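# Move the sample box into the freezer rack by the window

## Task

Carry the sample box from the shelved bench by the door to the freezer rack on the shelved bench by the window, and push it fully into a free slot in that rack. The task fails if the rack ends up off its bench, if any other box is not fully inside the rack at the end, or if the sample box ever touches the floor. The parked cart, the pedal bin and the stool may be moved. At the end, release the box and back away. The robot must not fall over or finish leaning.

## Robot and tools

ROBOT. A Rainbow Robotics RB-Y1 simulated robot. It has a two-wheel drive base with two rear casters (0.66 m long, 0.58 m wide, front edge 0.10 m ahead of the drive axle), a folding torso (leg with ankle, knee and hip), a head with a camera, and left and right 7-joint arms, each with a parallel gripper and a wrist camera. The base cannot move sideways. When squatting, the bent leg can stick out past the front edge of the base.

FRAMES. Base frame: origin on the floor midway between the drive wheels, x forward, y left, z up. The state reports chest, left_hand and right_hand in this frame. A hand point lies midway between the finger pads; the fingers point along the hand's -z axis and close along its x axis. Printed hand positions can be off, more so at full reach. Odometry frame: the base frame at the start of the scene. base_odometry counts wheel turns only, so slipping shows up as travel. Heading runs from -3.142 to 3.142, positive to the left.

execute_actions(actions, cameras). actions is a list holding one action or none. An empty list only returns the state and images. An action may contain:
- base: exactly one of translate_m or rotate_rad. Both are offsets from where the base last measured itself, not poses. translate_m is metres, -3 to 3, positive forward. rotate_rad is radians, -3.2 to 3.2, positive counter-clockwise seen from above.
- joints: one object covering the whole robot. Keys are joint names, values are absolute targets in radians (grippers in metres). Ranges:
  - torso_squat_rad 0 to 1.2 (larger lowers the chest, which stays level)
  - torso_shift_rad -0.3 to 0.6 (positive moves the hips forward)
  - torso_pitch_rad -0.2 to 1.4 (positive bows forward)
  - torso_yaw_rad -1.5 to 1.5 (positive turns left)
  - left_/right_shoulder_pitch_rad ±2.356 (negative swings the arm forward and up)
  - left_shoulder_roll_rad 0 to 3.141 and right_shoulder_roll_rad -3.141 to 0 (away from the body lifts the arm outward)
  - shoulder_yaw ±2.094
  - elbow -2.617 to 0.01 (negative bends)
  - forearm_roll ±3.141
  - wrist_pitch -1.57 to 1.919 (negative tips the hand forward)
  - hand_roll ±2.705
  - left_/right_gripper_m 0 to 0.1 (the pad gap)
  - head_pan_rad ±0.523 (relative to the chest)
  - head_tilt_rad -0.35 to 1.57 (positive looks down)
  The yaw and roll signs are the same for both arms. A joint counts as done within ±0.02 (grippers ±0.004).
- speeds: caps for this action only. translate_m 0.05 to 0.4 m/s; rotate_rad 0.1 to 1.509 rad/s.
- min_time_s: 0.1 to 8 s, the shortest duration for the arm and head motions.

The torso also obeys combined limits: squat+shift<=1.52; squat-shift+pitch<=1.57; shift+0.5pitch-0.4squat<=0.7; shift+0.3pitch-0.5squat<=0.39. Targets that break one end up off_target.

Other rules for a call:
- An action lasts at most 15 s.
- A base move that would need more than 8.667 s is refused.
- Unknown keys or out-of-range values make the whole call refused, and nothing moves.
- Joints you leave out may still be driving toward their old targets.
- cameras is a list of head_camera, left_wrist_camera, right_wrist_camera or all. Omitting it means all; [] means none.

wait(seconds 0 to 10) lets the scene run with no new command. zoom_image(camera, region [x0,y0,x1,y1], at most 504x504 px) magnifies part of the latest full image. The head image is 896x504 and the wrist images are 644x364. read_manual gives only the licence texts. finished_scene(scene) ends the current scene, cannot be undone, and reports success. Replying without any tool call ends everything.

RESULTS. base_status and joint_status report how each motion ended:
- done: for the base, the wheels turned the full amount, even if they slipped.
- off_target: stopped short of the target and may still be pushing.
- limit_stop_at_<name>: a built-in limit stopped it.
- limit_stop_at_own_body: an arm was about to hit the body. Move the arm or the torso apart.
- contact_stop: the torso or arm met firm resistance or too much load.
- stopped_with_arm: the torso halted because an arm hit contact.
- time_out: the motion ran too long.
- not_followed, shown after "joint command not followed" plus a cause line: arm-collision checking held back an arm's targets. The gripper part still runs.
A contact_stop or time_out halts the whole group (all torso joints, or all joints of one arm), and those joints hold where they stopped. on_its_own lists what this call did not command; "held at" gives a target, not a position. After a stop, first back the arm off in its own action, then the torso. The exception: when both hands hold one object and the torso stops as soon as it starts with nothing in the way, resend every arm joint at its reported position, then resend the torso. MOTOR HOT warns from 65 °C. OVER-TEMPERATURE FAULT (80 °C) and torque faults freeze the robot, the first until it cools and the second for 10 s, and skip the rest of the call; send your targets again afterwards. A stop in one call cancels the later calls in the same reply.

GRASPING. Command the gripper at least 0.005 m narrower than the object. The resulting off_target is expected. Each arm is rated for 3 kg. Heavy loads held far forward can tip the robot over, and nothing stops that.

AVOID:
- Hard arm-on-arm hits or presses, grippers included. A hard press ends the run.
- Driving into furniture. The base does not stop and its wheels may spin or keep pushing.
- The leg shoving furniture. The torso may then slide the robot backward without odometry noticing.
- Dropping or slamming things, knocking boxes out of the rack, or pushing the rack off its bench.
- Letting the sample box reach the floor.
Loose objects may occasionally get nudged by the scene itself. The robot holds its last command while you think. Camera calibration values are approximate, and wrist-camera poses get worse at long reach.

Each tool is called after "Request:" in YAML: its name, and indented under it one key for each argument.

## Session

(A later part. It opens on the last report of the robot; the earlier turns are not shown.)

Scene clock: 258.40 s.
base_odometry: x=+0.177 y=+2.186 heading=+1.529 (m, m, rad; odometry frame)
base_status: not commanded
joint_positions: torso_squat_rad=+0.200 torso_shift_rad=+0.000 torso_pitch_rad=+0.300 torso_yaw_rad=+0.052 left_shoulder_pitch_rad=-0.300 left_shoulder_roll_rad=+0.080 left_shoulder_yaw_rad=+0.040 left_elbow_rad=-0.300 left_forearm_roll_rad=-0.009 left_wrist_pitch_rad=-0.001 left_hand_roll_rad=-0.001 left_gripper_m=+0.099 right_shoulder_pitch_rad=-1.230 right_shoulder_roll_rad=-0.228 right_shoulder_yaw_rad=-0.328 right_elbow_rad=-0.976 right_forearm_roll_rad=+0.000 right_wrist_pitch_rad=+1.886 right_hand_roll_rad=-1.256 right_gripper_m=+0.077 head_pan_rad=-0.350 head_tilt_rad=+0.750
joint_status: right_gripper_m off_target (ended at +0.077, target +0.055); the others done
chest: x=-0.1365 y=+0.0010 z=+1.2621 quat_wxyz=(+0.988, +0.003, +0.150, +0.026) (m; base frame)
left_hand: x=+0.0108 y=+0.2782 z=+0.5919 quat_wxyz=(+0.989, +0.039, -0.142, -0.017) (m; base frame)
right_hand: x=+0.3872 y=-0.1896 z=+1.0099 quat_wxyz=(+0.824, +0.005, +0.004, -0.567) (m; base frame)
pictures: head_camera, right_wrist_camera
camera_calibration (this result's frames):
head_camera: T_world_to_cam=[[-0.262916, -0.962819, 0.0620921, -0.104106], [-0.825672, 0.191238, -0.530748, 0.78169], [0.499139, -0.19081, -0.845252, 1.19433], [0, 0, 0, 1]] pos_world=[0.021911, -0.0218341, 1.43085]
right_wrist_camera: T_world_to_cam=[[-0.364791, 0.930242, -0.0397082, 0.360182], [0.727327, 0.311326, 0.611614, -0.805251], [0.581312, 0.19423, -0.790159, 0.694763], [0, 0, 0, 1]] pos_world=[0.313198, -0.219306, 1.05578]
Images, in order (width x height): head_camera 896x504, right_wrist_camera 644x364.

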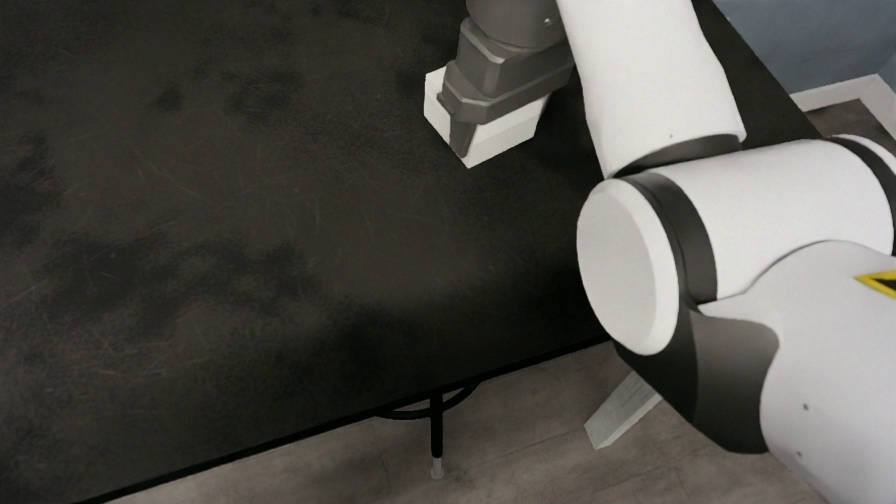

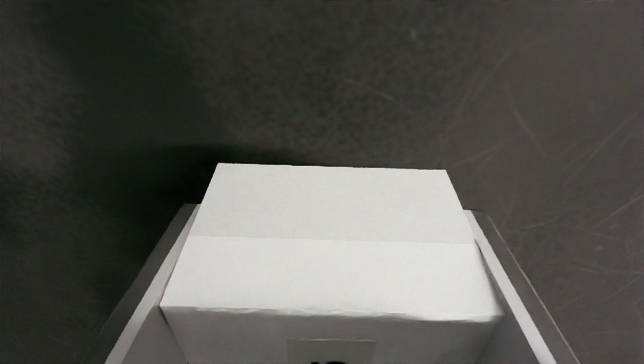

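Request:
execute_actions:
  actions:
    - {"base": {"translate_m": -0.7}, "joints": {"right_gripper_m": 0.055, "head_tilt_rad": 0.5, "head_pan_rad": -0.2}}
  cameras: ["right_wrist_camera"]

Request:
execute_actions:
  actions:
    - {"base": {"rotate_rad": -3.1}, "joints": {"right_gripper_m": 0.055, "torso_yaw_rad": 0.0, "torso_squat_rad": 0.25, "right_shoulder_pitch_rad": -0.948, "right_shoulder_roll_rad": -0.14, "right_shoulder_yaw_rad": -0.2815, "right_elbow_rad": -1.2285, "right_forearm_roll_rad": 0.0, "right_wrist_pitch_rad": 1.847, "right_hand_roll_rad": -1.571, "head_tilt_rad": 0.0, "head_pan_rad": 0.0}, "min_time_s": 3}
  cameras: ["head_camera", "right_wrist_camera"]

Scene clock: 289.63 s.
base_odometry: x=+0.148 y=+1.487 heading=+1.530 (m, m, rad; odometry frame)
base_status: done
joint_positions: torso_squat_rad=+0.200 torso_shift_rad=+0.000 torso_pitch_rad=+0.300 torso_yaw_rad=+0.052 left_shoulder_pitch_rad=-0.300 left_shoulder_roll_rad=+0.080 left_shoulder_yaw_rad=+0.040 left_elbow_rad=-0.300 left_forearm_roll_rad=-0.009 left_wrist_pitch_rad=-0.001 left_hand_roll_rad=-0.001 left_gripper_m=+0.099 right_shoulder_pitch_rad=-1.230 right_shoulder_roll_rad=-0.228 right_shoulder_yaw_rad=-0.328 right_elbow_rad=-0.976 right_forearm_roll_rad=+0.000 right_wrist_pitch_rad=+1.886 right_hand_roll_rad=-1.256 right_gripper_m=+0.077 head_pan_rad=-0.200 head_tilt_rad=+0.500
joint_status: right_gripper_m off_target (ended at +0.077, target +0.055); the others done
chest: x=-0.1366 y=+0.0010 z=+1.2621 quat_wxyz=(+0.988, +0.003, +0.149, +0.026) (m; base frame)
left_hand: x=+0.0108 y=+0.2782 z=+0.5920 quat_wxyz=(+0.989, +0.039, -0.142, -0.017) (m; base frame)
right_hand: x=+0.3871 y=-0.1896 z=+1.0099 quat_wxyz=(+0.824, +0.005, +0.004, -0.567) (m; base frame)
pictures: right_wrist_camera
camera_calibration (this result's frames):
right_wrist_camera: T_world_to_cam=[[-0.364762, 0.930253, -0.0397252, 0.360196], [0.727323, 0.31131, 0.611627, -0.805244], [0.581335, 0.194205, -0.790148, 0.694802], [0, 0, 0, 1]] pos_world=[0.313146, -0.219327, 1.05581]
Images, in order (width x height): right_wrist_camera 644x364.

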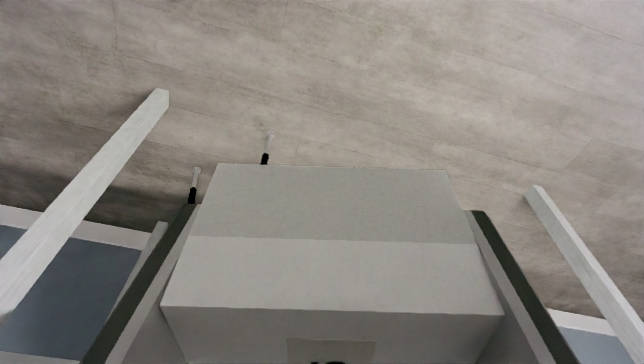

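Scene clock: 294.97 s.
base_odometry: x=+0.148 y=+1.487 heading=-1.569 (m, m, rad; odometry frame)
base_status: done
joint_positions: torso_squat_rad=+0.250 torso_shift_rad=+0.000 torso_pitch_rad=+0.300 torso_yaw_rad=+0.000 left_shoulder_pitch_rad=-0.300 left_shoulder_roll_rad=+0.080 left_shoulder_yaw_rad=+0.040 left_elbow_rad=-0.300 left_forearm_roll_rad=-0.009 left_wrist_pitch_rad=-0.001 left_hand_roll_rad=-0.001 left_gripper_m=+0.099 right_shoulder_pitch_rad=-0.948 right_shoulder_roll_rad=-0.140 right_shoulder_yaw_rad=-0.282 right_elbow_rad=-1.228 right_forearm_roll_rad=+0.000 right_wrist_pitch_rad=+1.847 right_hand_roll_rad=-1.571 right_gripper_m=+0.077 head_pan_rad=+0.000 head_tilt_rad=+0.000
joint_status: right_gripper_m off_target (ended at +0.077, target +0.055); the others done
chest: x=-0.1366 y=+0.0009 z=+1.2543 quat_wxyz=(+0.989, -0.001, +0.149, +0.000) (m; base frame)
left_hand: x=+0.0242 y=+0.2602 z=+0.5801 quat_wxyz=(+0.988, +0.028, -0.143, -0.040) (m; base frame)
right_hand: x=+0.3270 y=-0.2196 z=+0.9335 quat_wxyz=(+0.707, -0.001, +0.000, -0.707) (m; base frame)
pictures: head_camera, right_wrist_camera
camera_calibration (this result's frames):
head_camera: T_world_to_cam=[[0.0313763, -0.999493, -0.00548747, 0.0091042], [-0.26803, -0.0031247, -0.963406, 1.432], [0.9629, 0.0316989, -0.267992, 0.382834], [0, 0, 0, 1]] pos_world=[0.0149022, 0.00143873, 1.48224]
right_wrist_camera: T_world_to_cam=[[-0.00841431, 0.998509, -0.0539281, 0.27486], [0.79332, 0.0394967, 0.607522, -0.782891], [0.608747, -0.0376704, -0.79247, 0.617469], [0, 0, 0, 1]] pos_world=[0.247514, -0.220268, 0.979772]
Images, in order (width x height): head_camera 896x504, right_wrist_camera 644x364.

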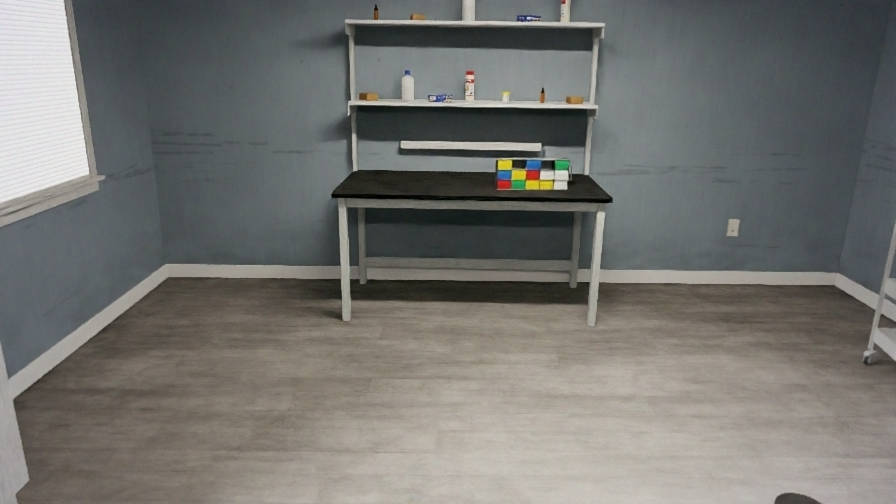

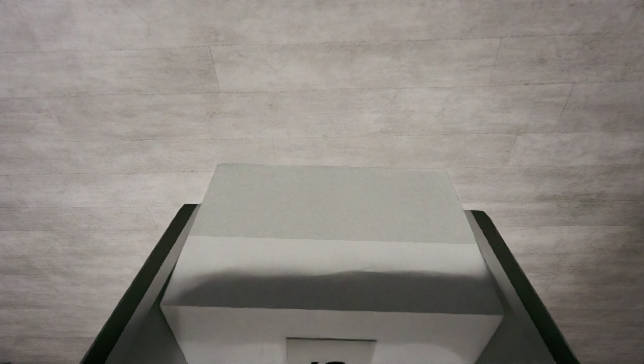

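Request:
execute_actions:
  actions:
    - {"base": {"translate_m": 2.4}, "joints": {"right_gripper_m": 0.055, "head_tilt_rad": 0.2, "head_pan_rad": 0.0}}
  cameras: ["head_camera", "right_wrist_camera"]

Scene clock: 321.13 s.
base_odometry: x=+0.153 y=-0.913 heading=-1.569 (m, m, rad; odometry frame)
base_status: done
joint_positions: torso_squat_rad=+0.250 torso_shift_rad=+0.000 torso_pitch_rad=+0.300 torso_yaw_rad=+0.000 left_shoulder_pitch_rad=-0.300 left_shoulder_roll_rad=+0.080 left_shoulder_yaw_rad=+0.040 left_elbow_rad=-0.300 left_forearm_roll_rad=-0.009 left_wrist_pitch_rad=-0.001 left_hand_roll_rad=-0.001 left_gripper_m=+0.099 right_shoulder_pitch_rad=-0.948 right_shoulder_roll_rad=-0.140 right_shoulder_yaw_rad=-0.282 right_elbow_rad=-1.228 right_forearm_roll_rad=+0.000 right_wrist_pitch_rad=+1.847 right_hand_roll_rad=-1.571 right_gripper_m=+0.077 head_pan_rad=+0.000 head_tilt_rad=+0.200
joint_status: right_gripper_m off_target (ended at +0.077, target +0.055); the others done
chest: x=-0.1365 y=+0.0009 z=+1.2543 quat_wxyz=(+0.989, -0.001, +0.149, +0.000) (m; base frame)
left_hand: x=+0.0242 y=+0.2602 z=+0.5801 quat_wxyz=(+0.988, +0.028, -0.143, -0.040) (m; base frame)
right_hand: x=+0.3270 y=-0.2196 z=+0.9334 quat_wxyz=(+0.707, -0.001, +0.000, -0.707) (m; base frame)
pictures: head_camera, right_wrist_camera
camera_calibration (this result's frames):
head_camera: T_world_to_cam=[[0.0294181, -0.9995, -0.0115561, 0.0177335], [-0.454169, -0.00306688, -0.89091, 1.31719], [0.89043, 0.0314573, -0.454032, 0.646369], [0, 0, 0, 1]] pos_world=[0.022159, 0.0014313, 1.46718]
right_wrist_camera: T_world_to_cam=[[-0.00841015, 0.99851, -0.0539091, 0.274825], [0.793442, 0.0394742, 0.607364, -0.782691], [0.608587, -0.0376657, -0.792592, 0.617555], [0, 0, 0, 1]] pos_world=[0.247495, -0.220258, 0.979664]
Images, in order (width x height): head_camera 896x504, right_wrist_camera 644x364.

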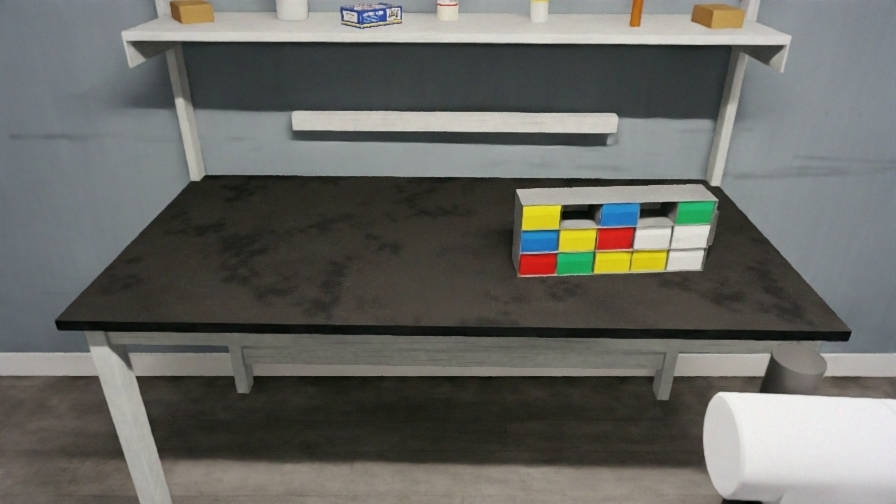

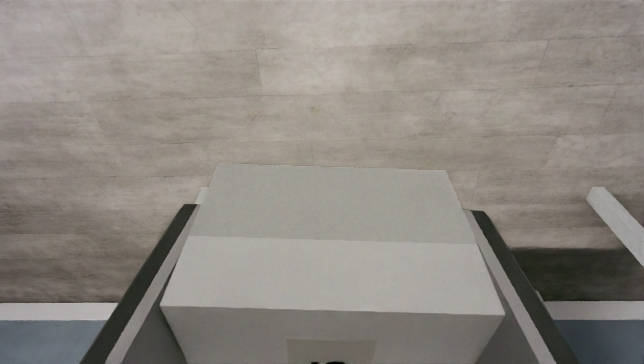

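Request:
zoom_image:
  camera: "head_camera"
  region: [500, 170, 740, 290]

Region (500, 170, 740, 290) of head_camera's 896x504 image, scaled by 2.100, with more detail than that image has.

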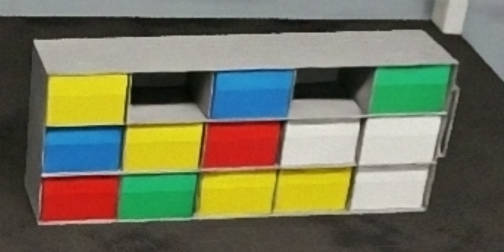

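Request:
execute_actions:
  actions:
    - {"base": {"rotate_rad": -0.08}, "joints": {"right_gripper_m": 0.055}}
  cameras: []

Request:
execute_actions:
  actions:
    - {"base": {"translate_m": 0.625}, "joints": {"right_gripper_m": 0.055, "head_tilt_rad": 0.5, "head_pan_rad": -0.2}}
  cameras: []

Request:
execute_actions:
  actions:
    - {"base": {"rotate_rad": 0.156}, "joints": {"right_gripper_m": 0.055, "head_tilt_rad": 0.5, "head_pan_rad": -0.3}}
  cameras: ["head_camera", "right_wrist_camera"]

Scene clock: 348.30 s.
base_odometry: x=+0.153 y=-0.913 heading=-1.648 (m, m, rad; odometry frame)
base_status: done
joint_positions: torso_squat_rad=+0.250 torso_shift_rad=+0.000 torso_pitch_rad=+0.300 torso_yaw_rad=+0.000 left_shoulder_pitch_rad=-0.300 left_shoulder_roll_rad=+0.080 left_shoulder_yaw_rad=+0.040 left_elbow_rad=-0.300 left_forearm_roll_rad=-0.009 left_wrist_pitch_rad=-0.001 left_hand_roll_rad=-0.001 left_gripper_m=+0.099 right_shoulder_pitch_rad=-0.948 right_shoulder_roll_rad=-0.140 right_shoulder_yaw_rad=-0.282 right_elbow_rad=-1.228 right_forearm_roll_rad=+0.000 right_wrist_pitch_rad=+1.847 right_hand_roll_rad=-1.571 right_gripper_m=+0.077 head_pan_rad=+0.000 head_tilt_rad=+0.200
joint_status: right_gripper_m off_target (ended at +0.077, target +0.055)
chest: x=-0.1365 y=+0.0009 z=+1.2543 quat_wxyz=(+0.989, -0.001, +0.149, +0.000) (m; base frame)
left_hand: x=+0.0242 y=+0.2602 z=+0.5800 quat_wxyz=(+0.988, +0.028, -0.143, -0.040) (m; base frame)
right_hand: x=+0.3270 y=-0.2196 z=+0.9334 quat_wxyz=(+0.707, -0.001, +0.000, -0.707) (m; base frame)
pictures: none
No camera images: the call's "cameras" was empty. Leave "cameras" out to get every camera's image.

Scene clock: 351.33 s.
base_odometry: x=+0.104 y=-1.536 heading=-1.648 (m, m, rad; odometry frame)
base_status: done
joint_positions: torso_squat_rad=+0.250 torso_shift_rad=+0.000 torso_pitch_rad=+0.300 torso_yaw_rad=+0.000 left_shoulder_pitch_rad=-0.300 left_shoulder_roll_rad=+0.080 left_shoulder_yaw_rad=+0.040 left_elbow_rad=-0.300 left_forearm_roll_rad=-0.009 left_wrist_pitch_rad=-0.001 left_hand_roll_rad=-0.001 left_gripper_m=+0.099 right_shoulder_pitch_rad=-0.948 right_shoulder_roll_rad=-0.140 right_shoulder_yaw_rad=-0.282 right_elbow_rad=-1.228 right_forearm_roll_rad=+0.000 right_wrist_pitch_rad=+1.847 right_hand_roll_rad=-1.571 right_gripper_m=+0.077 head_pan_rad=-0.200 head_tilt_rad=+0.500
joint_status: right_gripper_m off_target (ended at +0.077, target +0.055); the others done
chest: x=-0.1365 y=+0.0009 z=+1.2543 quat_wxyz=(+0.989, -0.001, +0.150, +0.000) (m; base frame)
left_hand: x=+0.0242 y=+0.2602 z=+0.5800 quat_wxyz=(+0.988, +0.028, -0.143, -0.040) (m; base frame)
right_hand: x=+0.3270 y=-0.2196 z=+0.9333 quat_wxyz=(+0.707, -0.001, +0.000, -0.707) (m; base frame)
pictures: none
No camera images: the call's "cameras" was empty. Leave "cameras" out to get every camera's image.

Scene clock: 353.07 s.
base_odometry: x=+0.104 y=-1.537 heading=-1.493 (m, m, rad; odometry frame)
base_status: done
joint_positions: torso_squat_rad=+0.250 torso_shift_rad=+0.000 torso_pitch_rad=+0.300 torso_yaw_rad=+0.000 left_shoulder_pitch_rad=-0.300 left_shoulder_roll_rad=+0.080 left_shoulder_yaw_rad=+0.040 left_elbow_rad=-0.300 left_forearm_roll_rad=-0.009 left_wrist_pitch_rad=-0.001 left_hand_roll_rad=-0.001 left_gripper_m=+0.099 right_shoulder_pitch_rad=-0.948 right_shoulder_roll_rad=-0.140 right_shoulder_yaw_rad=-0.282 right_elbow_rad=-1.228 right_forearm_roll_rad=+0.000 right_wrist_pitch_rad=+1.847 right_hand_roll_rad=-1.571 right_gripper_m=+0.077 head_pan_rad=-0.300 head_tilt_rad=+0.500
joint_status: right_gripper_m off_target (ended at +0.077, target +0.055); the others done
chest: x=-0.1365 y=+0.0009 z=+1.2543 quat_wxyz=(+0.989, -0.001, +0.149, +0.000) (m; base frame)
left_hand: x=+0.0242 y=+0.2602 z=+0.5801 quat_wxyz=(+0.988, +0.028, -0.143, -0.040) (m; base frame)
right_hand: x=+0.3270 y=-0.2196 z=+0.9333 quat_wxyz=(+0.707, -0.001, +0.000, -0.707) (m; base frame)
pictures: head_camera, right_wrist_camera
camera_calibration (this result's frames):
head_camera: T_world_to_cam=[[-0.259048, -0.963467, 0.0680096, -0.113063], [-0.678356, 0.131362, -0.722895, 1.06263], [0.687551, -0.233399, -0.687603, 0.97134], [0, 0, 0, 1]] pos_world=[0.0237052, -0.0218115, 1.44375]
right_wrist_camera: T_world_to_cam=[[-0.00846505, 0.998511, -0.0538918, 0.274796], [0.793469, 0.0395055, 0.607327, -0.782621], [0.608551, -0.0376204, -0.792622, 0.617603], [0, 0, 0, 1]] pos_world=[0.247469, -0.220234, 0.979641]
Images, in order (width x height): head_camera 896x504, right_wrist_camera 644x364.

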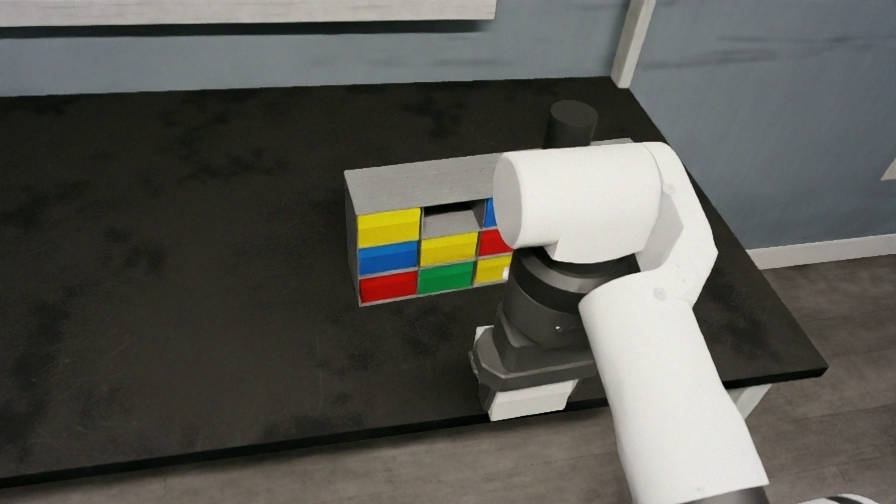

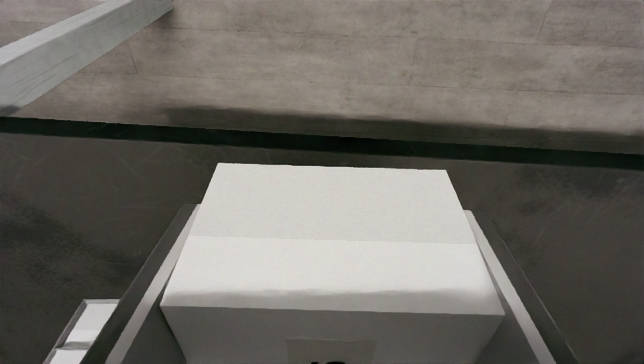

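Request:
zoom_image:
  camera: "head_camera"
  region: [335, 150, 515, 315]

Region (335, 150, 515, 315) of head_camera's 896x504 image, scaled by 2.800, with more detail than that image has; it fills the top 462 rows of this view, and the rest is white.

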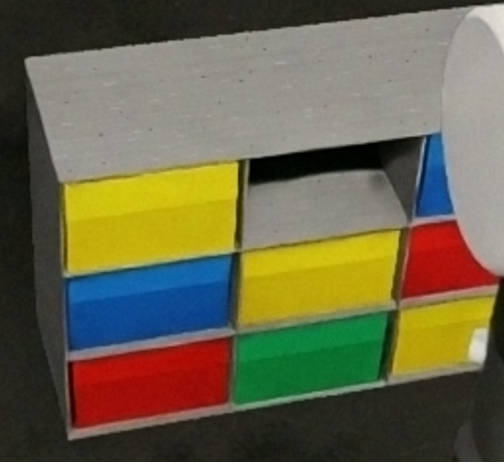

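Request:
zoom_image:
  camera: "head_camera"
  region: [450, 310, 610, 430]

Region (450, 310, 610, 430) of head_camera's 896x504 image, scaled by 3.150, with more detail than that image has; it fills the top 378 rows of this view, and the rest is white.

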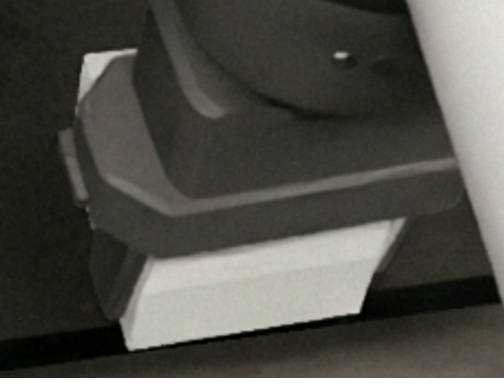

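Request:
execute_actions:
  actions:
    - {"joints": {"right_gripper_m": 0.055, "right_hand_roll_rad": -1.508, "torso_squat_rad": 0.3, "left_shoulder_pitch_rad": -0.318, "left_shoulder_roll_rad": 0.016, "left_shoulder_yaw_rad": -0.393, "left_elbow_rad": -0.947, "left_forearm_roll_rad": 0.0, "left_wrist_pitch_rad": -0.624, "left_hand_roll_rad": 0.0, "left_gripper_m": 0.1}, "min_time_s": 1.2}

Scene clock: 397.63 s.
base_odometry: x=+0.104 y=-1.537 heading=-1.493 (m, m, rad; odometry frame)
base_status: not commanded
joint_positions: torso_squat_rad=+0.300 torso_shift_rad=+0.000 torso_pitch_rad=+0.300 torso_yaw_rad=+0.000 left_shoulder_pitch_rad=-0.318 left_shoulder_roll_rad=+0.016 left_shoulder_yaw_rad=-0.393 left_elbow_rad=-0.947 left_forearm_roll_rad=+0.000 left_wrist_pitch_rad=-0.624 left_hand_roll_rad=+0.000 left_gripper_m=+0.099 right_shoulder_pitch_rad=-0.948 right_shoulder_roll_rad=-0.140 right_shoulder_yaw_rad=-0.282 right_elbow_rad=-1.228 right_forearm_roll_rad=+0.000 right_wrist_pitch_rad=+1.847 right_hand_roll_rad=-1.508 right_gripper_m=+0.077 head_pan_rad=-0.300 head_tilt_rad=+0.500
joint_status: right_gripper_m off_target (ended at +0.077, target +0.055); the others done
chest: x=-0.1366 y=+0.0009 z=+1.2448 quat_wxyz=(+0.989, -0.001, +0.149, +0.000) (m; base frame)
left_hand: x=+0.2831 y=+0.0042 z=+0.8706 quat_wxyz=(+0.685, -0.175, -0.685, -0.174) (m; base frame)
right_hand: x=+0.3270 y=-0.2196 z=+0.9239 quat_wxyz=(+0.729, -0.001, +0.000, -0.685) (m; base frame)
pictures: head_camera, left_wrist_camera, right_wrist_camera
camera_calibration (this result's frames):
head_camera: T_world_to_cam=[[-0.259068, -0.963463, 0.0679885, -0.112412], [-0.678296, 0.131372, -0.72295, 1.05582], [0.687603, -0.233409, -0.687547, 0.964772], [0, 0, 0, 1]] pos_world=[0.0236555, -0.0218235, 1.43427]
left_wrist_camera: T_world_to_cam=[[0.0261263, 0.0260733, 0.999319, -0.879159], [-0.946377, -0.321362, 0.0331268, 0.267557], [0.322006, -0.946598, 0.0162792, -0.0161147], [0, 0, 0, 1]] pos_world=[0.281368, 0.0936509, 0.869959]
right_wrist_camera: T_world_to_cam=[[-0.0711975, 0.996008, -0.0538456, 0.294193], [0.789403, 0.089263, 0.607351, -0.764644], [0.609733, 0.000736039, -0.792607, 0.618137], [0, 0, 0, 1]] pos_world=[0.24766, -0.225219, 0.970188]
Images, in order (width x height): head_camera 896x504, left_wrist_camera 644x364, right_wrist_camera 644x364.

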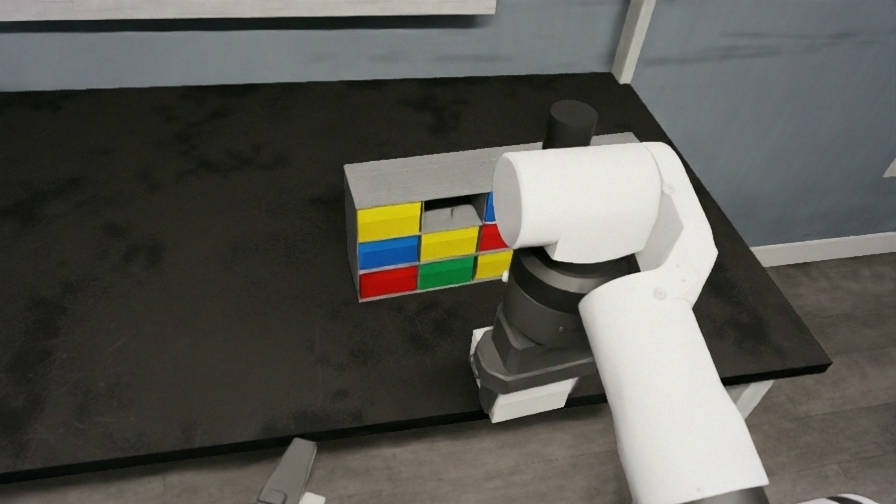

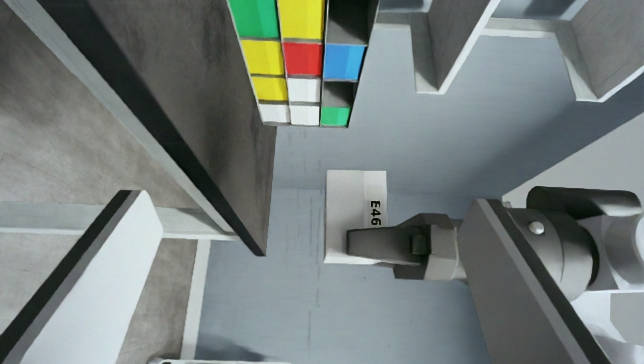

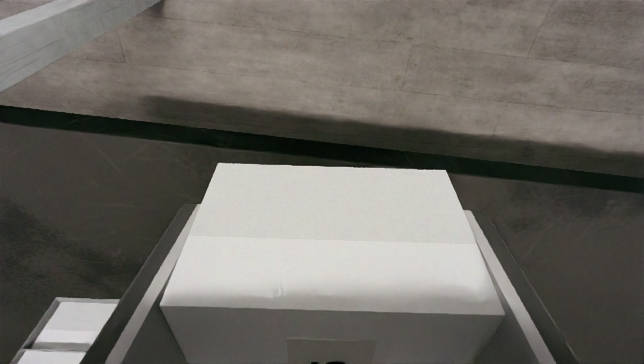

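Request:
execute_actions:
  actions:
    - {"base": {"translate_m": 0.17}, "joints": {"right_gripper_m": 0.055, "head_tilt_rad": 0.65, "head_pan_rad": -0.35}, "speeds": {"translate_m": 0.2}}

Scene clock: 403.00 s.
base_odometry: x=+0.117 y=-1.706 heading=-1.492 (m, m, rad; odometry frame)
base_status: done
joint_positions: torso_squat_rad=+0.300 torso_shift_rad=+0.000 torso_pitch_rad=+0.300 torso_yaw_rad=+0.000 left_shoulder_pitch_rad=-0.318 left_shoulder_roll_rad=+0.016 left_shoulder_yaw_rad=-0.393 left_elbow_rad=-0.947 left_forearm_roll_rad=+0.000 left_wrist_pitch_rad=-0.624 left_hand_roll_rad=+0.000 left_gripper_m=+0.099 right_shoulder_pitch_rad=-0.948 right_shoulder_roll_rad=-0.140 right_shoulder_yaw_rad=-0.282 right_elbow_rad=-1.228 right_forearm_roll_rad=+0.000 right_wrist_pitch_rad=+1.847 right_hand_roll_rad=-1.508 right_gripper_m=+0.077 head_pan_rad=-0.350 head_tilt_rad=+0.650
joint_status: right_gripper_m off_target (ended at +0.077, target +0.055); the others done
chest: x=-0.1365 y=+0.0009 z=+1.2448 quat_wxyz=(+0.989, -0.001, +0.150, +0.000) (m; base frame)
left_hand: x=+0.2831 y=+0.0042 z=+0.8706 quat_wxyz=(+0.685, -0.175, -0.685, -0.174) (m; base frame)
right_hand: x=+0.3270 y=-0.2196 z=+0.9238 quat_wxyz=(+0.729, -0.001, +0.000, -0.685) (m; base frame)
pictures: head_camera, left_wrist_camera, right_wrist_camera
camera_calibration (this result's frames):
head_camera: T_world_to_cam=[[-0.308006, -0.948123, 0.07871, -0.130497], [-0.763427, 0.196939, -0.615138, 0.896864], [0.567725, -0.249556, -0.784481, 1.09654], [0, 0, 0, 1]] pos_world=[0.0219627, -0.0267078, 1.42218]
left_wrist_camera: T_world_to_cam=[[0.0262416, 0.0260643, 0.999316, -0.87913], [-0.946377, -0.32135, 0.0332329, 0.267467], [0.321996, -0.946602, 0.016234, -0.0160762], [0, 0, 0, 1]] pos_world=[0.281371, 0.0936466, 0.8699]
right_wrist_camera: T_world_to_cam=[[-0.071202, 0.996008, -0.0538344, 0.294182], [0.789467, 0.0892599, 0.607268, -0.76456], [0.609649, 0.000738233, -0.792671, 0.61817], [0, 0, 0, 1]] pos_world=[0.247674, -0.22522, 0.970136]
Images, in order (width x height): head_camera 896x504, left_wrist_camera 644x364, right_wrist_camera 644x364.

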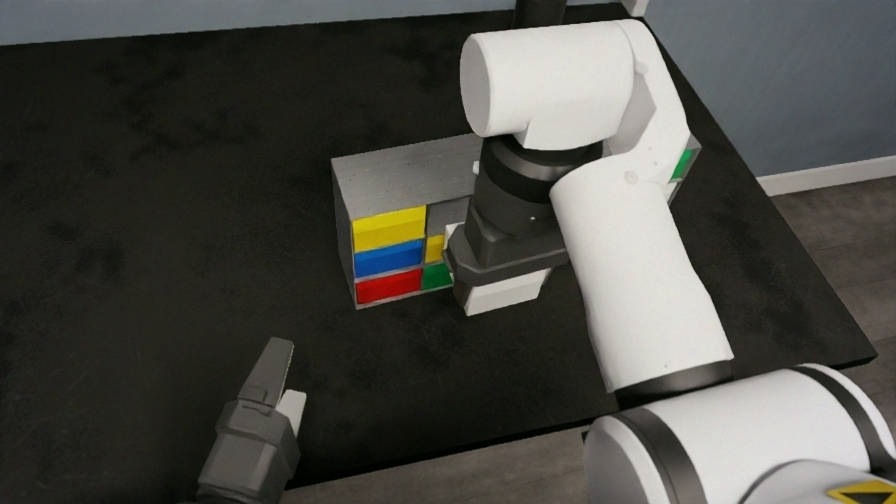

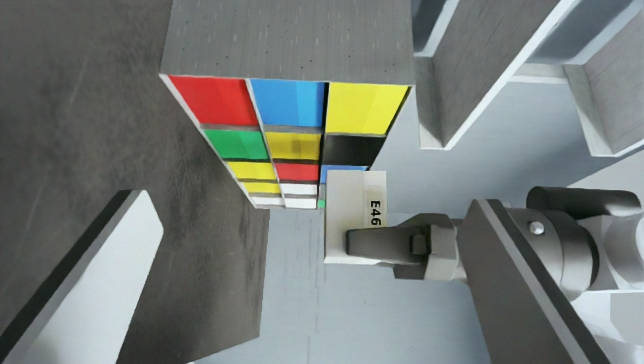

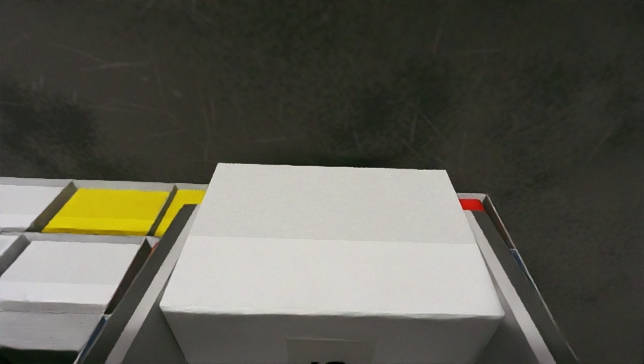

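Request:
zoom_image:
  camera: "left_wrist_camera"
  region: [280, 60, 440, 280]

Request:
zoom_image:
  camera: "head_camera"
  region: [330, 140, 570, 330]

Region (280, 60, 440, 280) of left_wrist_camera's 644x364 image, scaled by 2.291, with more detail than that image has; it fills the left 367 columns of this view, and the rest is white.

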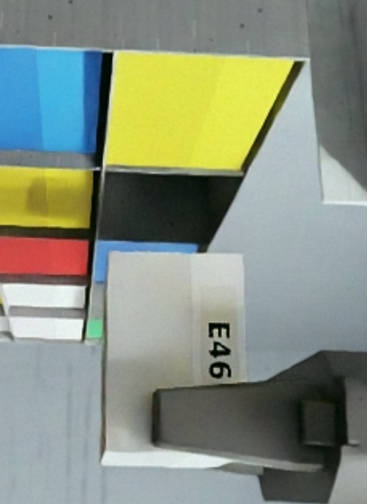

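Region (330, 140, 570, 330) of head_camera's 896x504 image, scaled by 2.100, with more detail than that image has; it fills the top 399 rows of this view, and the rest is white.

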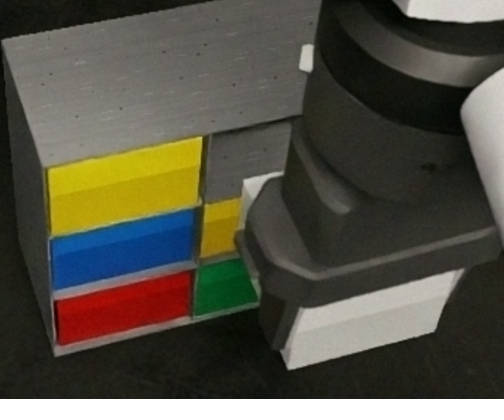

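Request:
execute_actions:
  actions:
    - {"base": {"translate_m": 0.018}, "joints": {"right_gripper_m": 0.055, "torso_yaw_rad": 0.009, "right_hand_roll_rad": -1.516}, "speeds": {"translate_m": 0.05}}

Request:
zoom_image:
  camera: "head_camera"
  region: [400, 180, 500, 270]

Request:
zoom_image:
  camera: "left_wrist_camera"
  region: [290, 90, 420, 270]

Scene clock: 428.40 s.
base_odometry: x=+0.119 y=-1.724 heading=-1.492 (m, m, rad; odometry frame)
base_status: done
joint_positions: torso_squat_rad=+0.300 torso_shift_rad=+0.000 torso_pitch_rad=+0.300 torso_yaw_rad=+0.009 left_shoulder_pitch_rad=-0.318 left_shoulder_roll_rad=+0.016 left_shoulder_yaw_rad=-0.393 left_elbow_rad=-0.947 left_forearm_roll_rad=+0.000 left_wrist_pitch_rad=-0.624 left_hand_roll_rad=+0.000 left_gripper_m=+0.099 right_shoulder_pitch_rad=-0.948 right_shoulder_roll_rad=-0.140 right_shoulder_yaw_rad=-0.282 right_elbow_rad=-1.228 right_forearm_roll_rad=+0.000 right_wrist_pitch_rad=+1.847 right_hand_roll_rad=-1.516 right_gripper_m=+0.077 head_pan_rad=-0.350 head_tilt_rad=+0.650
joint_status: right_gripper_m off_target (ended at +0.077, target +0.055); the others done
chest: x=-0.1365 y=+0.0009 z=+1.2448 quat_wxyz=(+0.989, +0.000, +0.150, +0.004) (m; base frame)
left_hand: x=+0.2831 y=+0.0088 z=+0.8706 quat_wxyz=(+0.686, -0.171, -0.686, -0.172) (m; base frame)
right_hand: x=+0.3288 y=-0.2147 z=+0.9233 quat_wxyz=(+0.729, +0.000, +0.001, -0.684) (m; base frame)
pictures: head_camera, left_wrist_camera, right_wrist_camera
camera_calibration (this result's frames):
head_camera: T_world_to_cam=[[-0.299857, -0.950937, 0.0761929, -0.126246], [-0.765092, 0.192008, -0.614628, 0.896], [0.569843, -0.242595, -0.785129, 1.09763], [0, 0, 0, 1]] pos_world=[0.0221881, -0.0258112, 1.42211]
left_wrist_camera: T_world_to_cam=[[0.0260049, 0.0236494, 0.999382, -0.879244], [-0.943593, -0.329524, 0.032351, 0.268944], [0.330085, -0.943851, 0.0137462, -0.0118694], [0, 0, 0, 1]] pos_world=[0.280556, 0.0982142, 0.870163]
right_wrist_camera: T_world_to_cam=[[-0.071872, 0.996098, -0.0512082, 0.287275], [0.78941, 0.0881894, 0.607499, -0.766536], [0.609645, 0.0032379, -0.792668, 0.617108], [0, 0, 0, 1]] pos_world=[0.249541, -0.220552, 0.969542]
Images, in order (width x height): head_camera 896x504, left_wrist_camera 644x364, right_wrist_camera 644x364.

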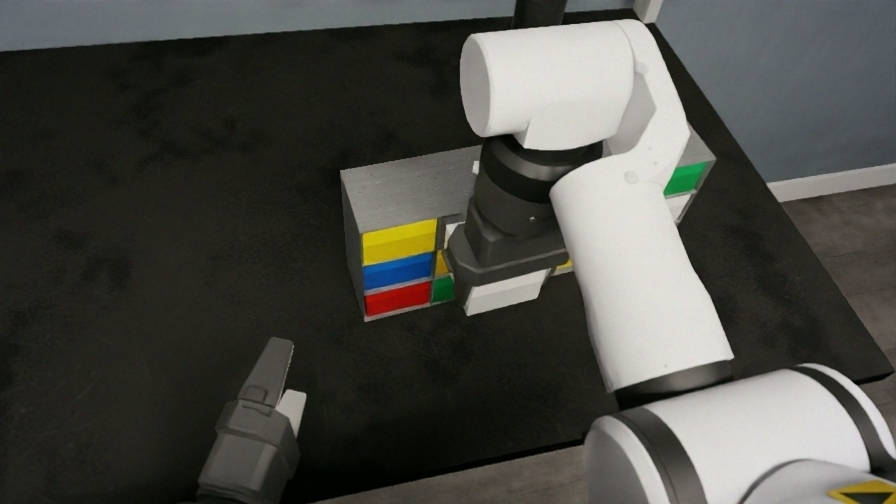

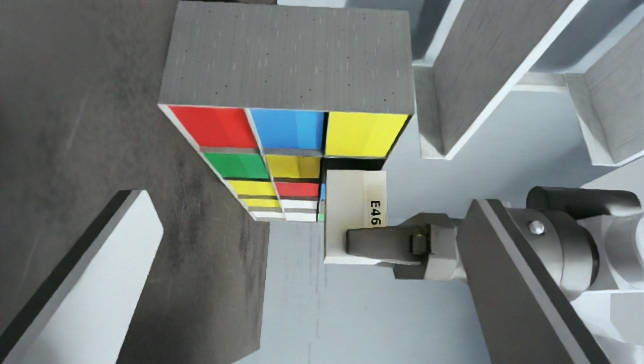

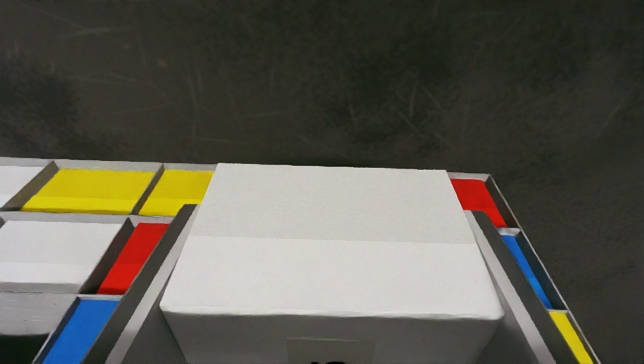

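Region (400, 180, 500, 270) of head_camera's 896x504 image, scaled by 5.040, with more detail than that image has; it fills the top 454 rows of this view, and the rest is white.

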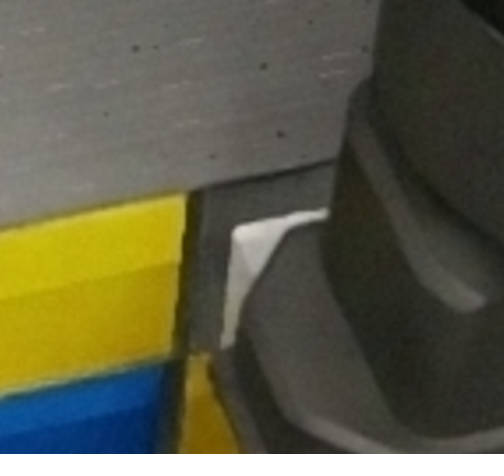

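Region (290, 90, 420, 270) of left_wrist_camera's 644x364 image, scaled by 2.800, with more detail than that image has.

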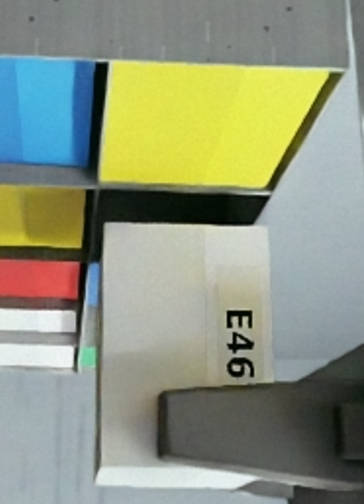

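Request:
zoom_image:
  camera: "left_wrist_camera"
  region: [310, 135, 400, 195]

Region (310, 135, 400, 195) of left_wrist_camera's 644x364 image, scaled by 5.600, with more detail than that image has.

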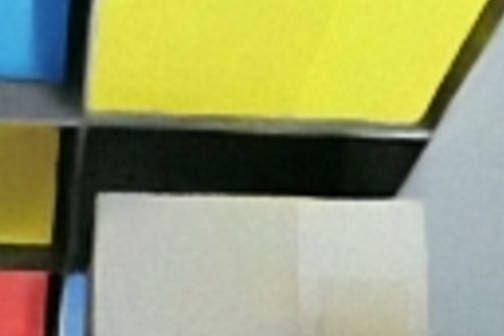

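Request:
zoom_image:
  camera: "right_wrist_camera"
  region: [430, 150, 644, 364]

Request:
zoom_image:
  camera: "right_wrist_camera"
  region: [0, 140, 240, 364]

Region (430, 150, 644, 364) of right_wrist_camera's 644x364 image, scaled by 2.355, with more detail than that image has.

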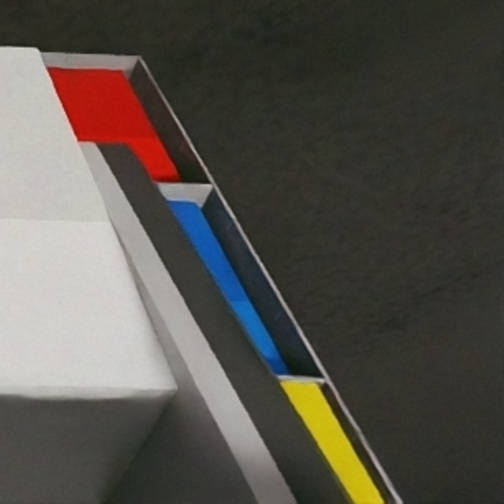

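Region (0, 140, 240, 364) of right_wrist_camera's 644x364 image, scaled by 2.100, with more detail than that image has; it fills the top 470 rows of this view, and the rest is white.

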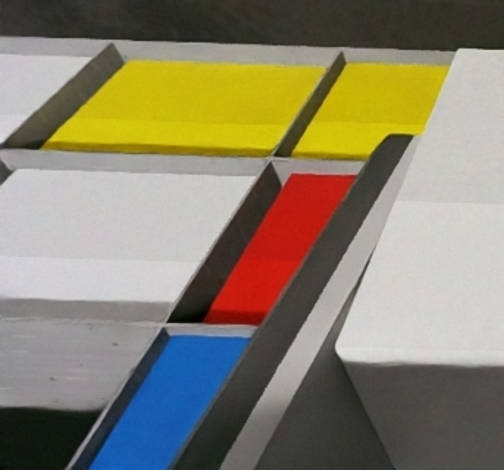

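Request:
execute_actions:
  actions:
    - {"base": {"translate_m": 0.014}, "joints": {"right_gripper_m": 0.055}, "speeds": {"translate_m": 0.05}}

Request:
zoom_image:
  camera: "left_wrist_camera"
  region: [290, 110, 430, 270]

Request:
zoom_image:
  camera: "head_camera"
  region: [400, 180, 500, 270]

Scene clock: 485.03 s.
base_odometry: x=+0.120 y=-1.738 heading=-1.491 (m, m, rad; odometry frame)
base_status: done
joint_positions: torso_squat_rad=+0.300 torso_shift_rad=+0.000 torso_pitch_rad=+0.300 torso_yaw_rad=+0.009 left_shoulder_pitch_rad=-0.318 left_shoulder_roll_rad=+0.016 left_shoulder_yaw_rad=-0.393 left_elbow_rad=-0.947 left_forearm_roll_rad=+0.000 left_wrist_pitch_rad=-0.624 left_hand_roll_rad=+0.000 left_gripper_m=+0.099 right_shoulder_pitch_rad=-0.948 right_shoulder_roll_rad=-0.140 right_shoulder_yaw_rad=-0.282 right_elbow_rad=-1.228 right_forearm_roll_rad=+0.000 right_wrist_pitch_rad=+1.847 right_hand_roll_rad=-1.516 right_gripper_m=+0.077 head_pan_rad=-0.350 head_tilt_rad=+0.650
joint_status: right_gripper_m off_target (ended at +0.077, target +0.055)
chest: x=-0.1365 y=+0.0009 z=+1.2448 quat_wxyz=(+0.989, +0.000, +0.149, +0.004) (m; base frame)
left_hand: x=+0.2831 y=+0.0088 z=+0.8706 quat_wxyz=(+0.686, -0.171, -0.686, -0.172) (m; base frame)
right_hand: x=+0.3288 y=-0.2147 z=+0.9232 quat_wxyz=(+0.729, +0.000, +0.001, -0.684) (m; base frame)
pictures: head_camera, left_wrist_camera, right_wrist_camera
camera_calibration (this result's frames):
head_camera: T_world_to_cam=[[-0.299857, -0.950937, 0.0761923, -0.126246], [-0.76509, 0.192008, -0.61463, 0.896002], [0.569844, -0.242595, -0.785128, 1.09763], [0, 0, 0, 1]] pos_world=[0.0221864, -0.0258111, 1.42211]
left_wrist_camera: T_world_to_cam=[[0.0259993, 0.0236487, 0.999382, -0.879245], [-0.943594, -0.329522, 0.0323456, 0.26895], [0.330084, -0.943852, 0.0137474, -0.011871], [0, 0, 0, 1]] pos_world=[0.280558, 0.0982136, 0.870165]
right_wrist_camera: T_world_to_cam=[[-0.0718659, 0.996099, -0.0512083, 0.287276], [0.789432, 0.0881848, 0.607471, -0.7665], [0.609617, 0.00323099, -0.79269, 0.617133], [0, 0, 0, 1]] pos_world=[0.249531, -0.220556, 0.969532]
Images, in order (width x height): head_camera 896x504, left_wrist_camera 644x364, right_wrist_camera 644x364.

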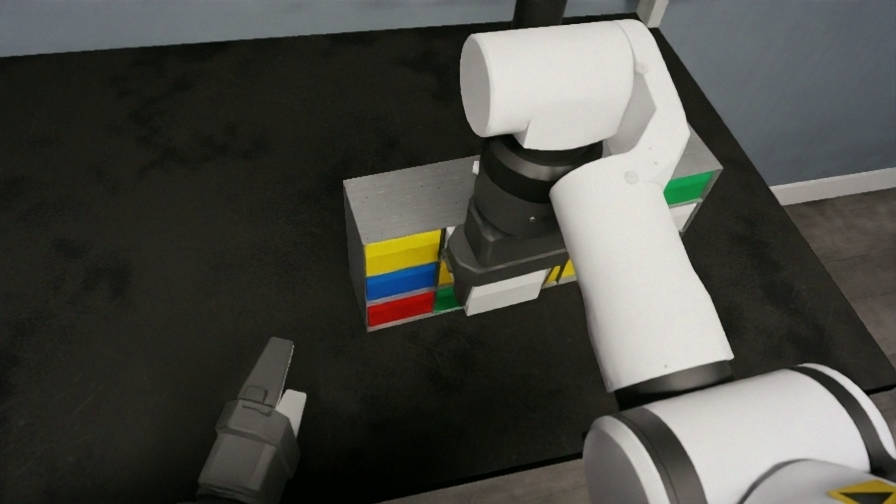

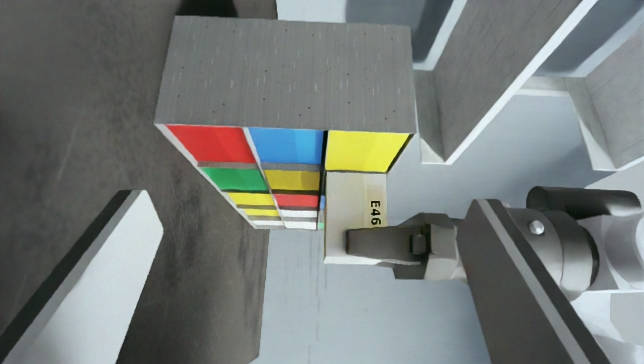

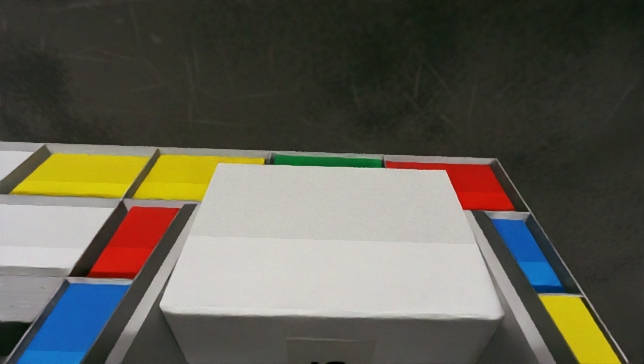

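Region (290, 110, 430, 270) of left_wrist_camera's 644x364 image, scaled by 3.150, with more detail than that image has; it fills the left 441 columns of this view, and the rest is white.

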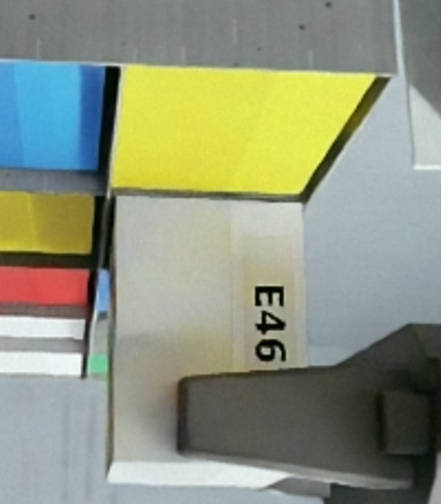

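Region (400, 180, 500, 270) of head_camera's 896x504 image, scaled by 5.040, with more detail than that image has; it fills the top 454 rows of this view, and the rest is white.

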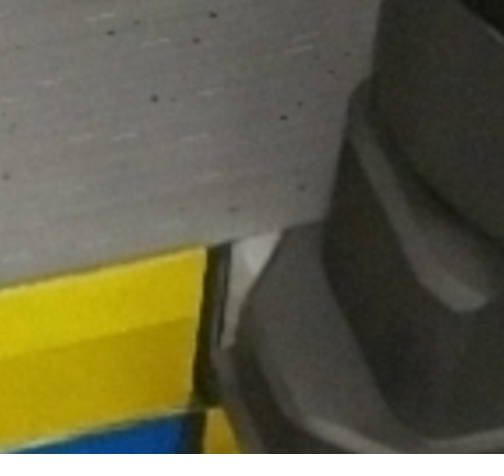

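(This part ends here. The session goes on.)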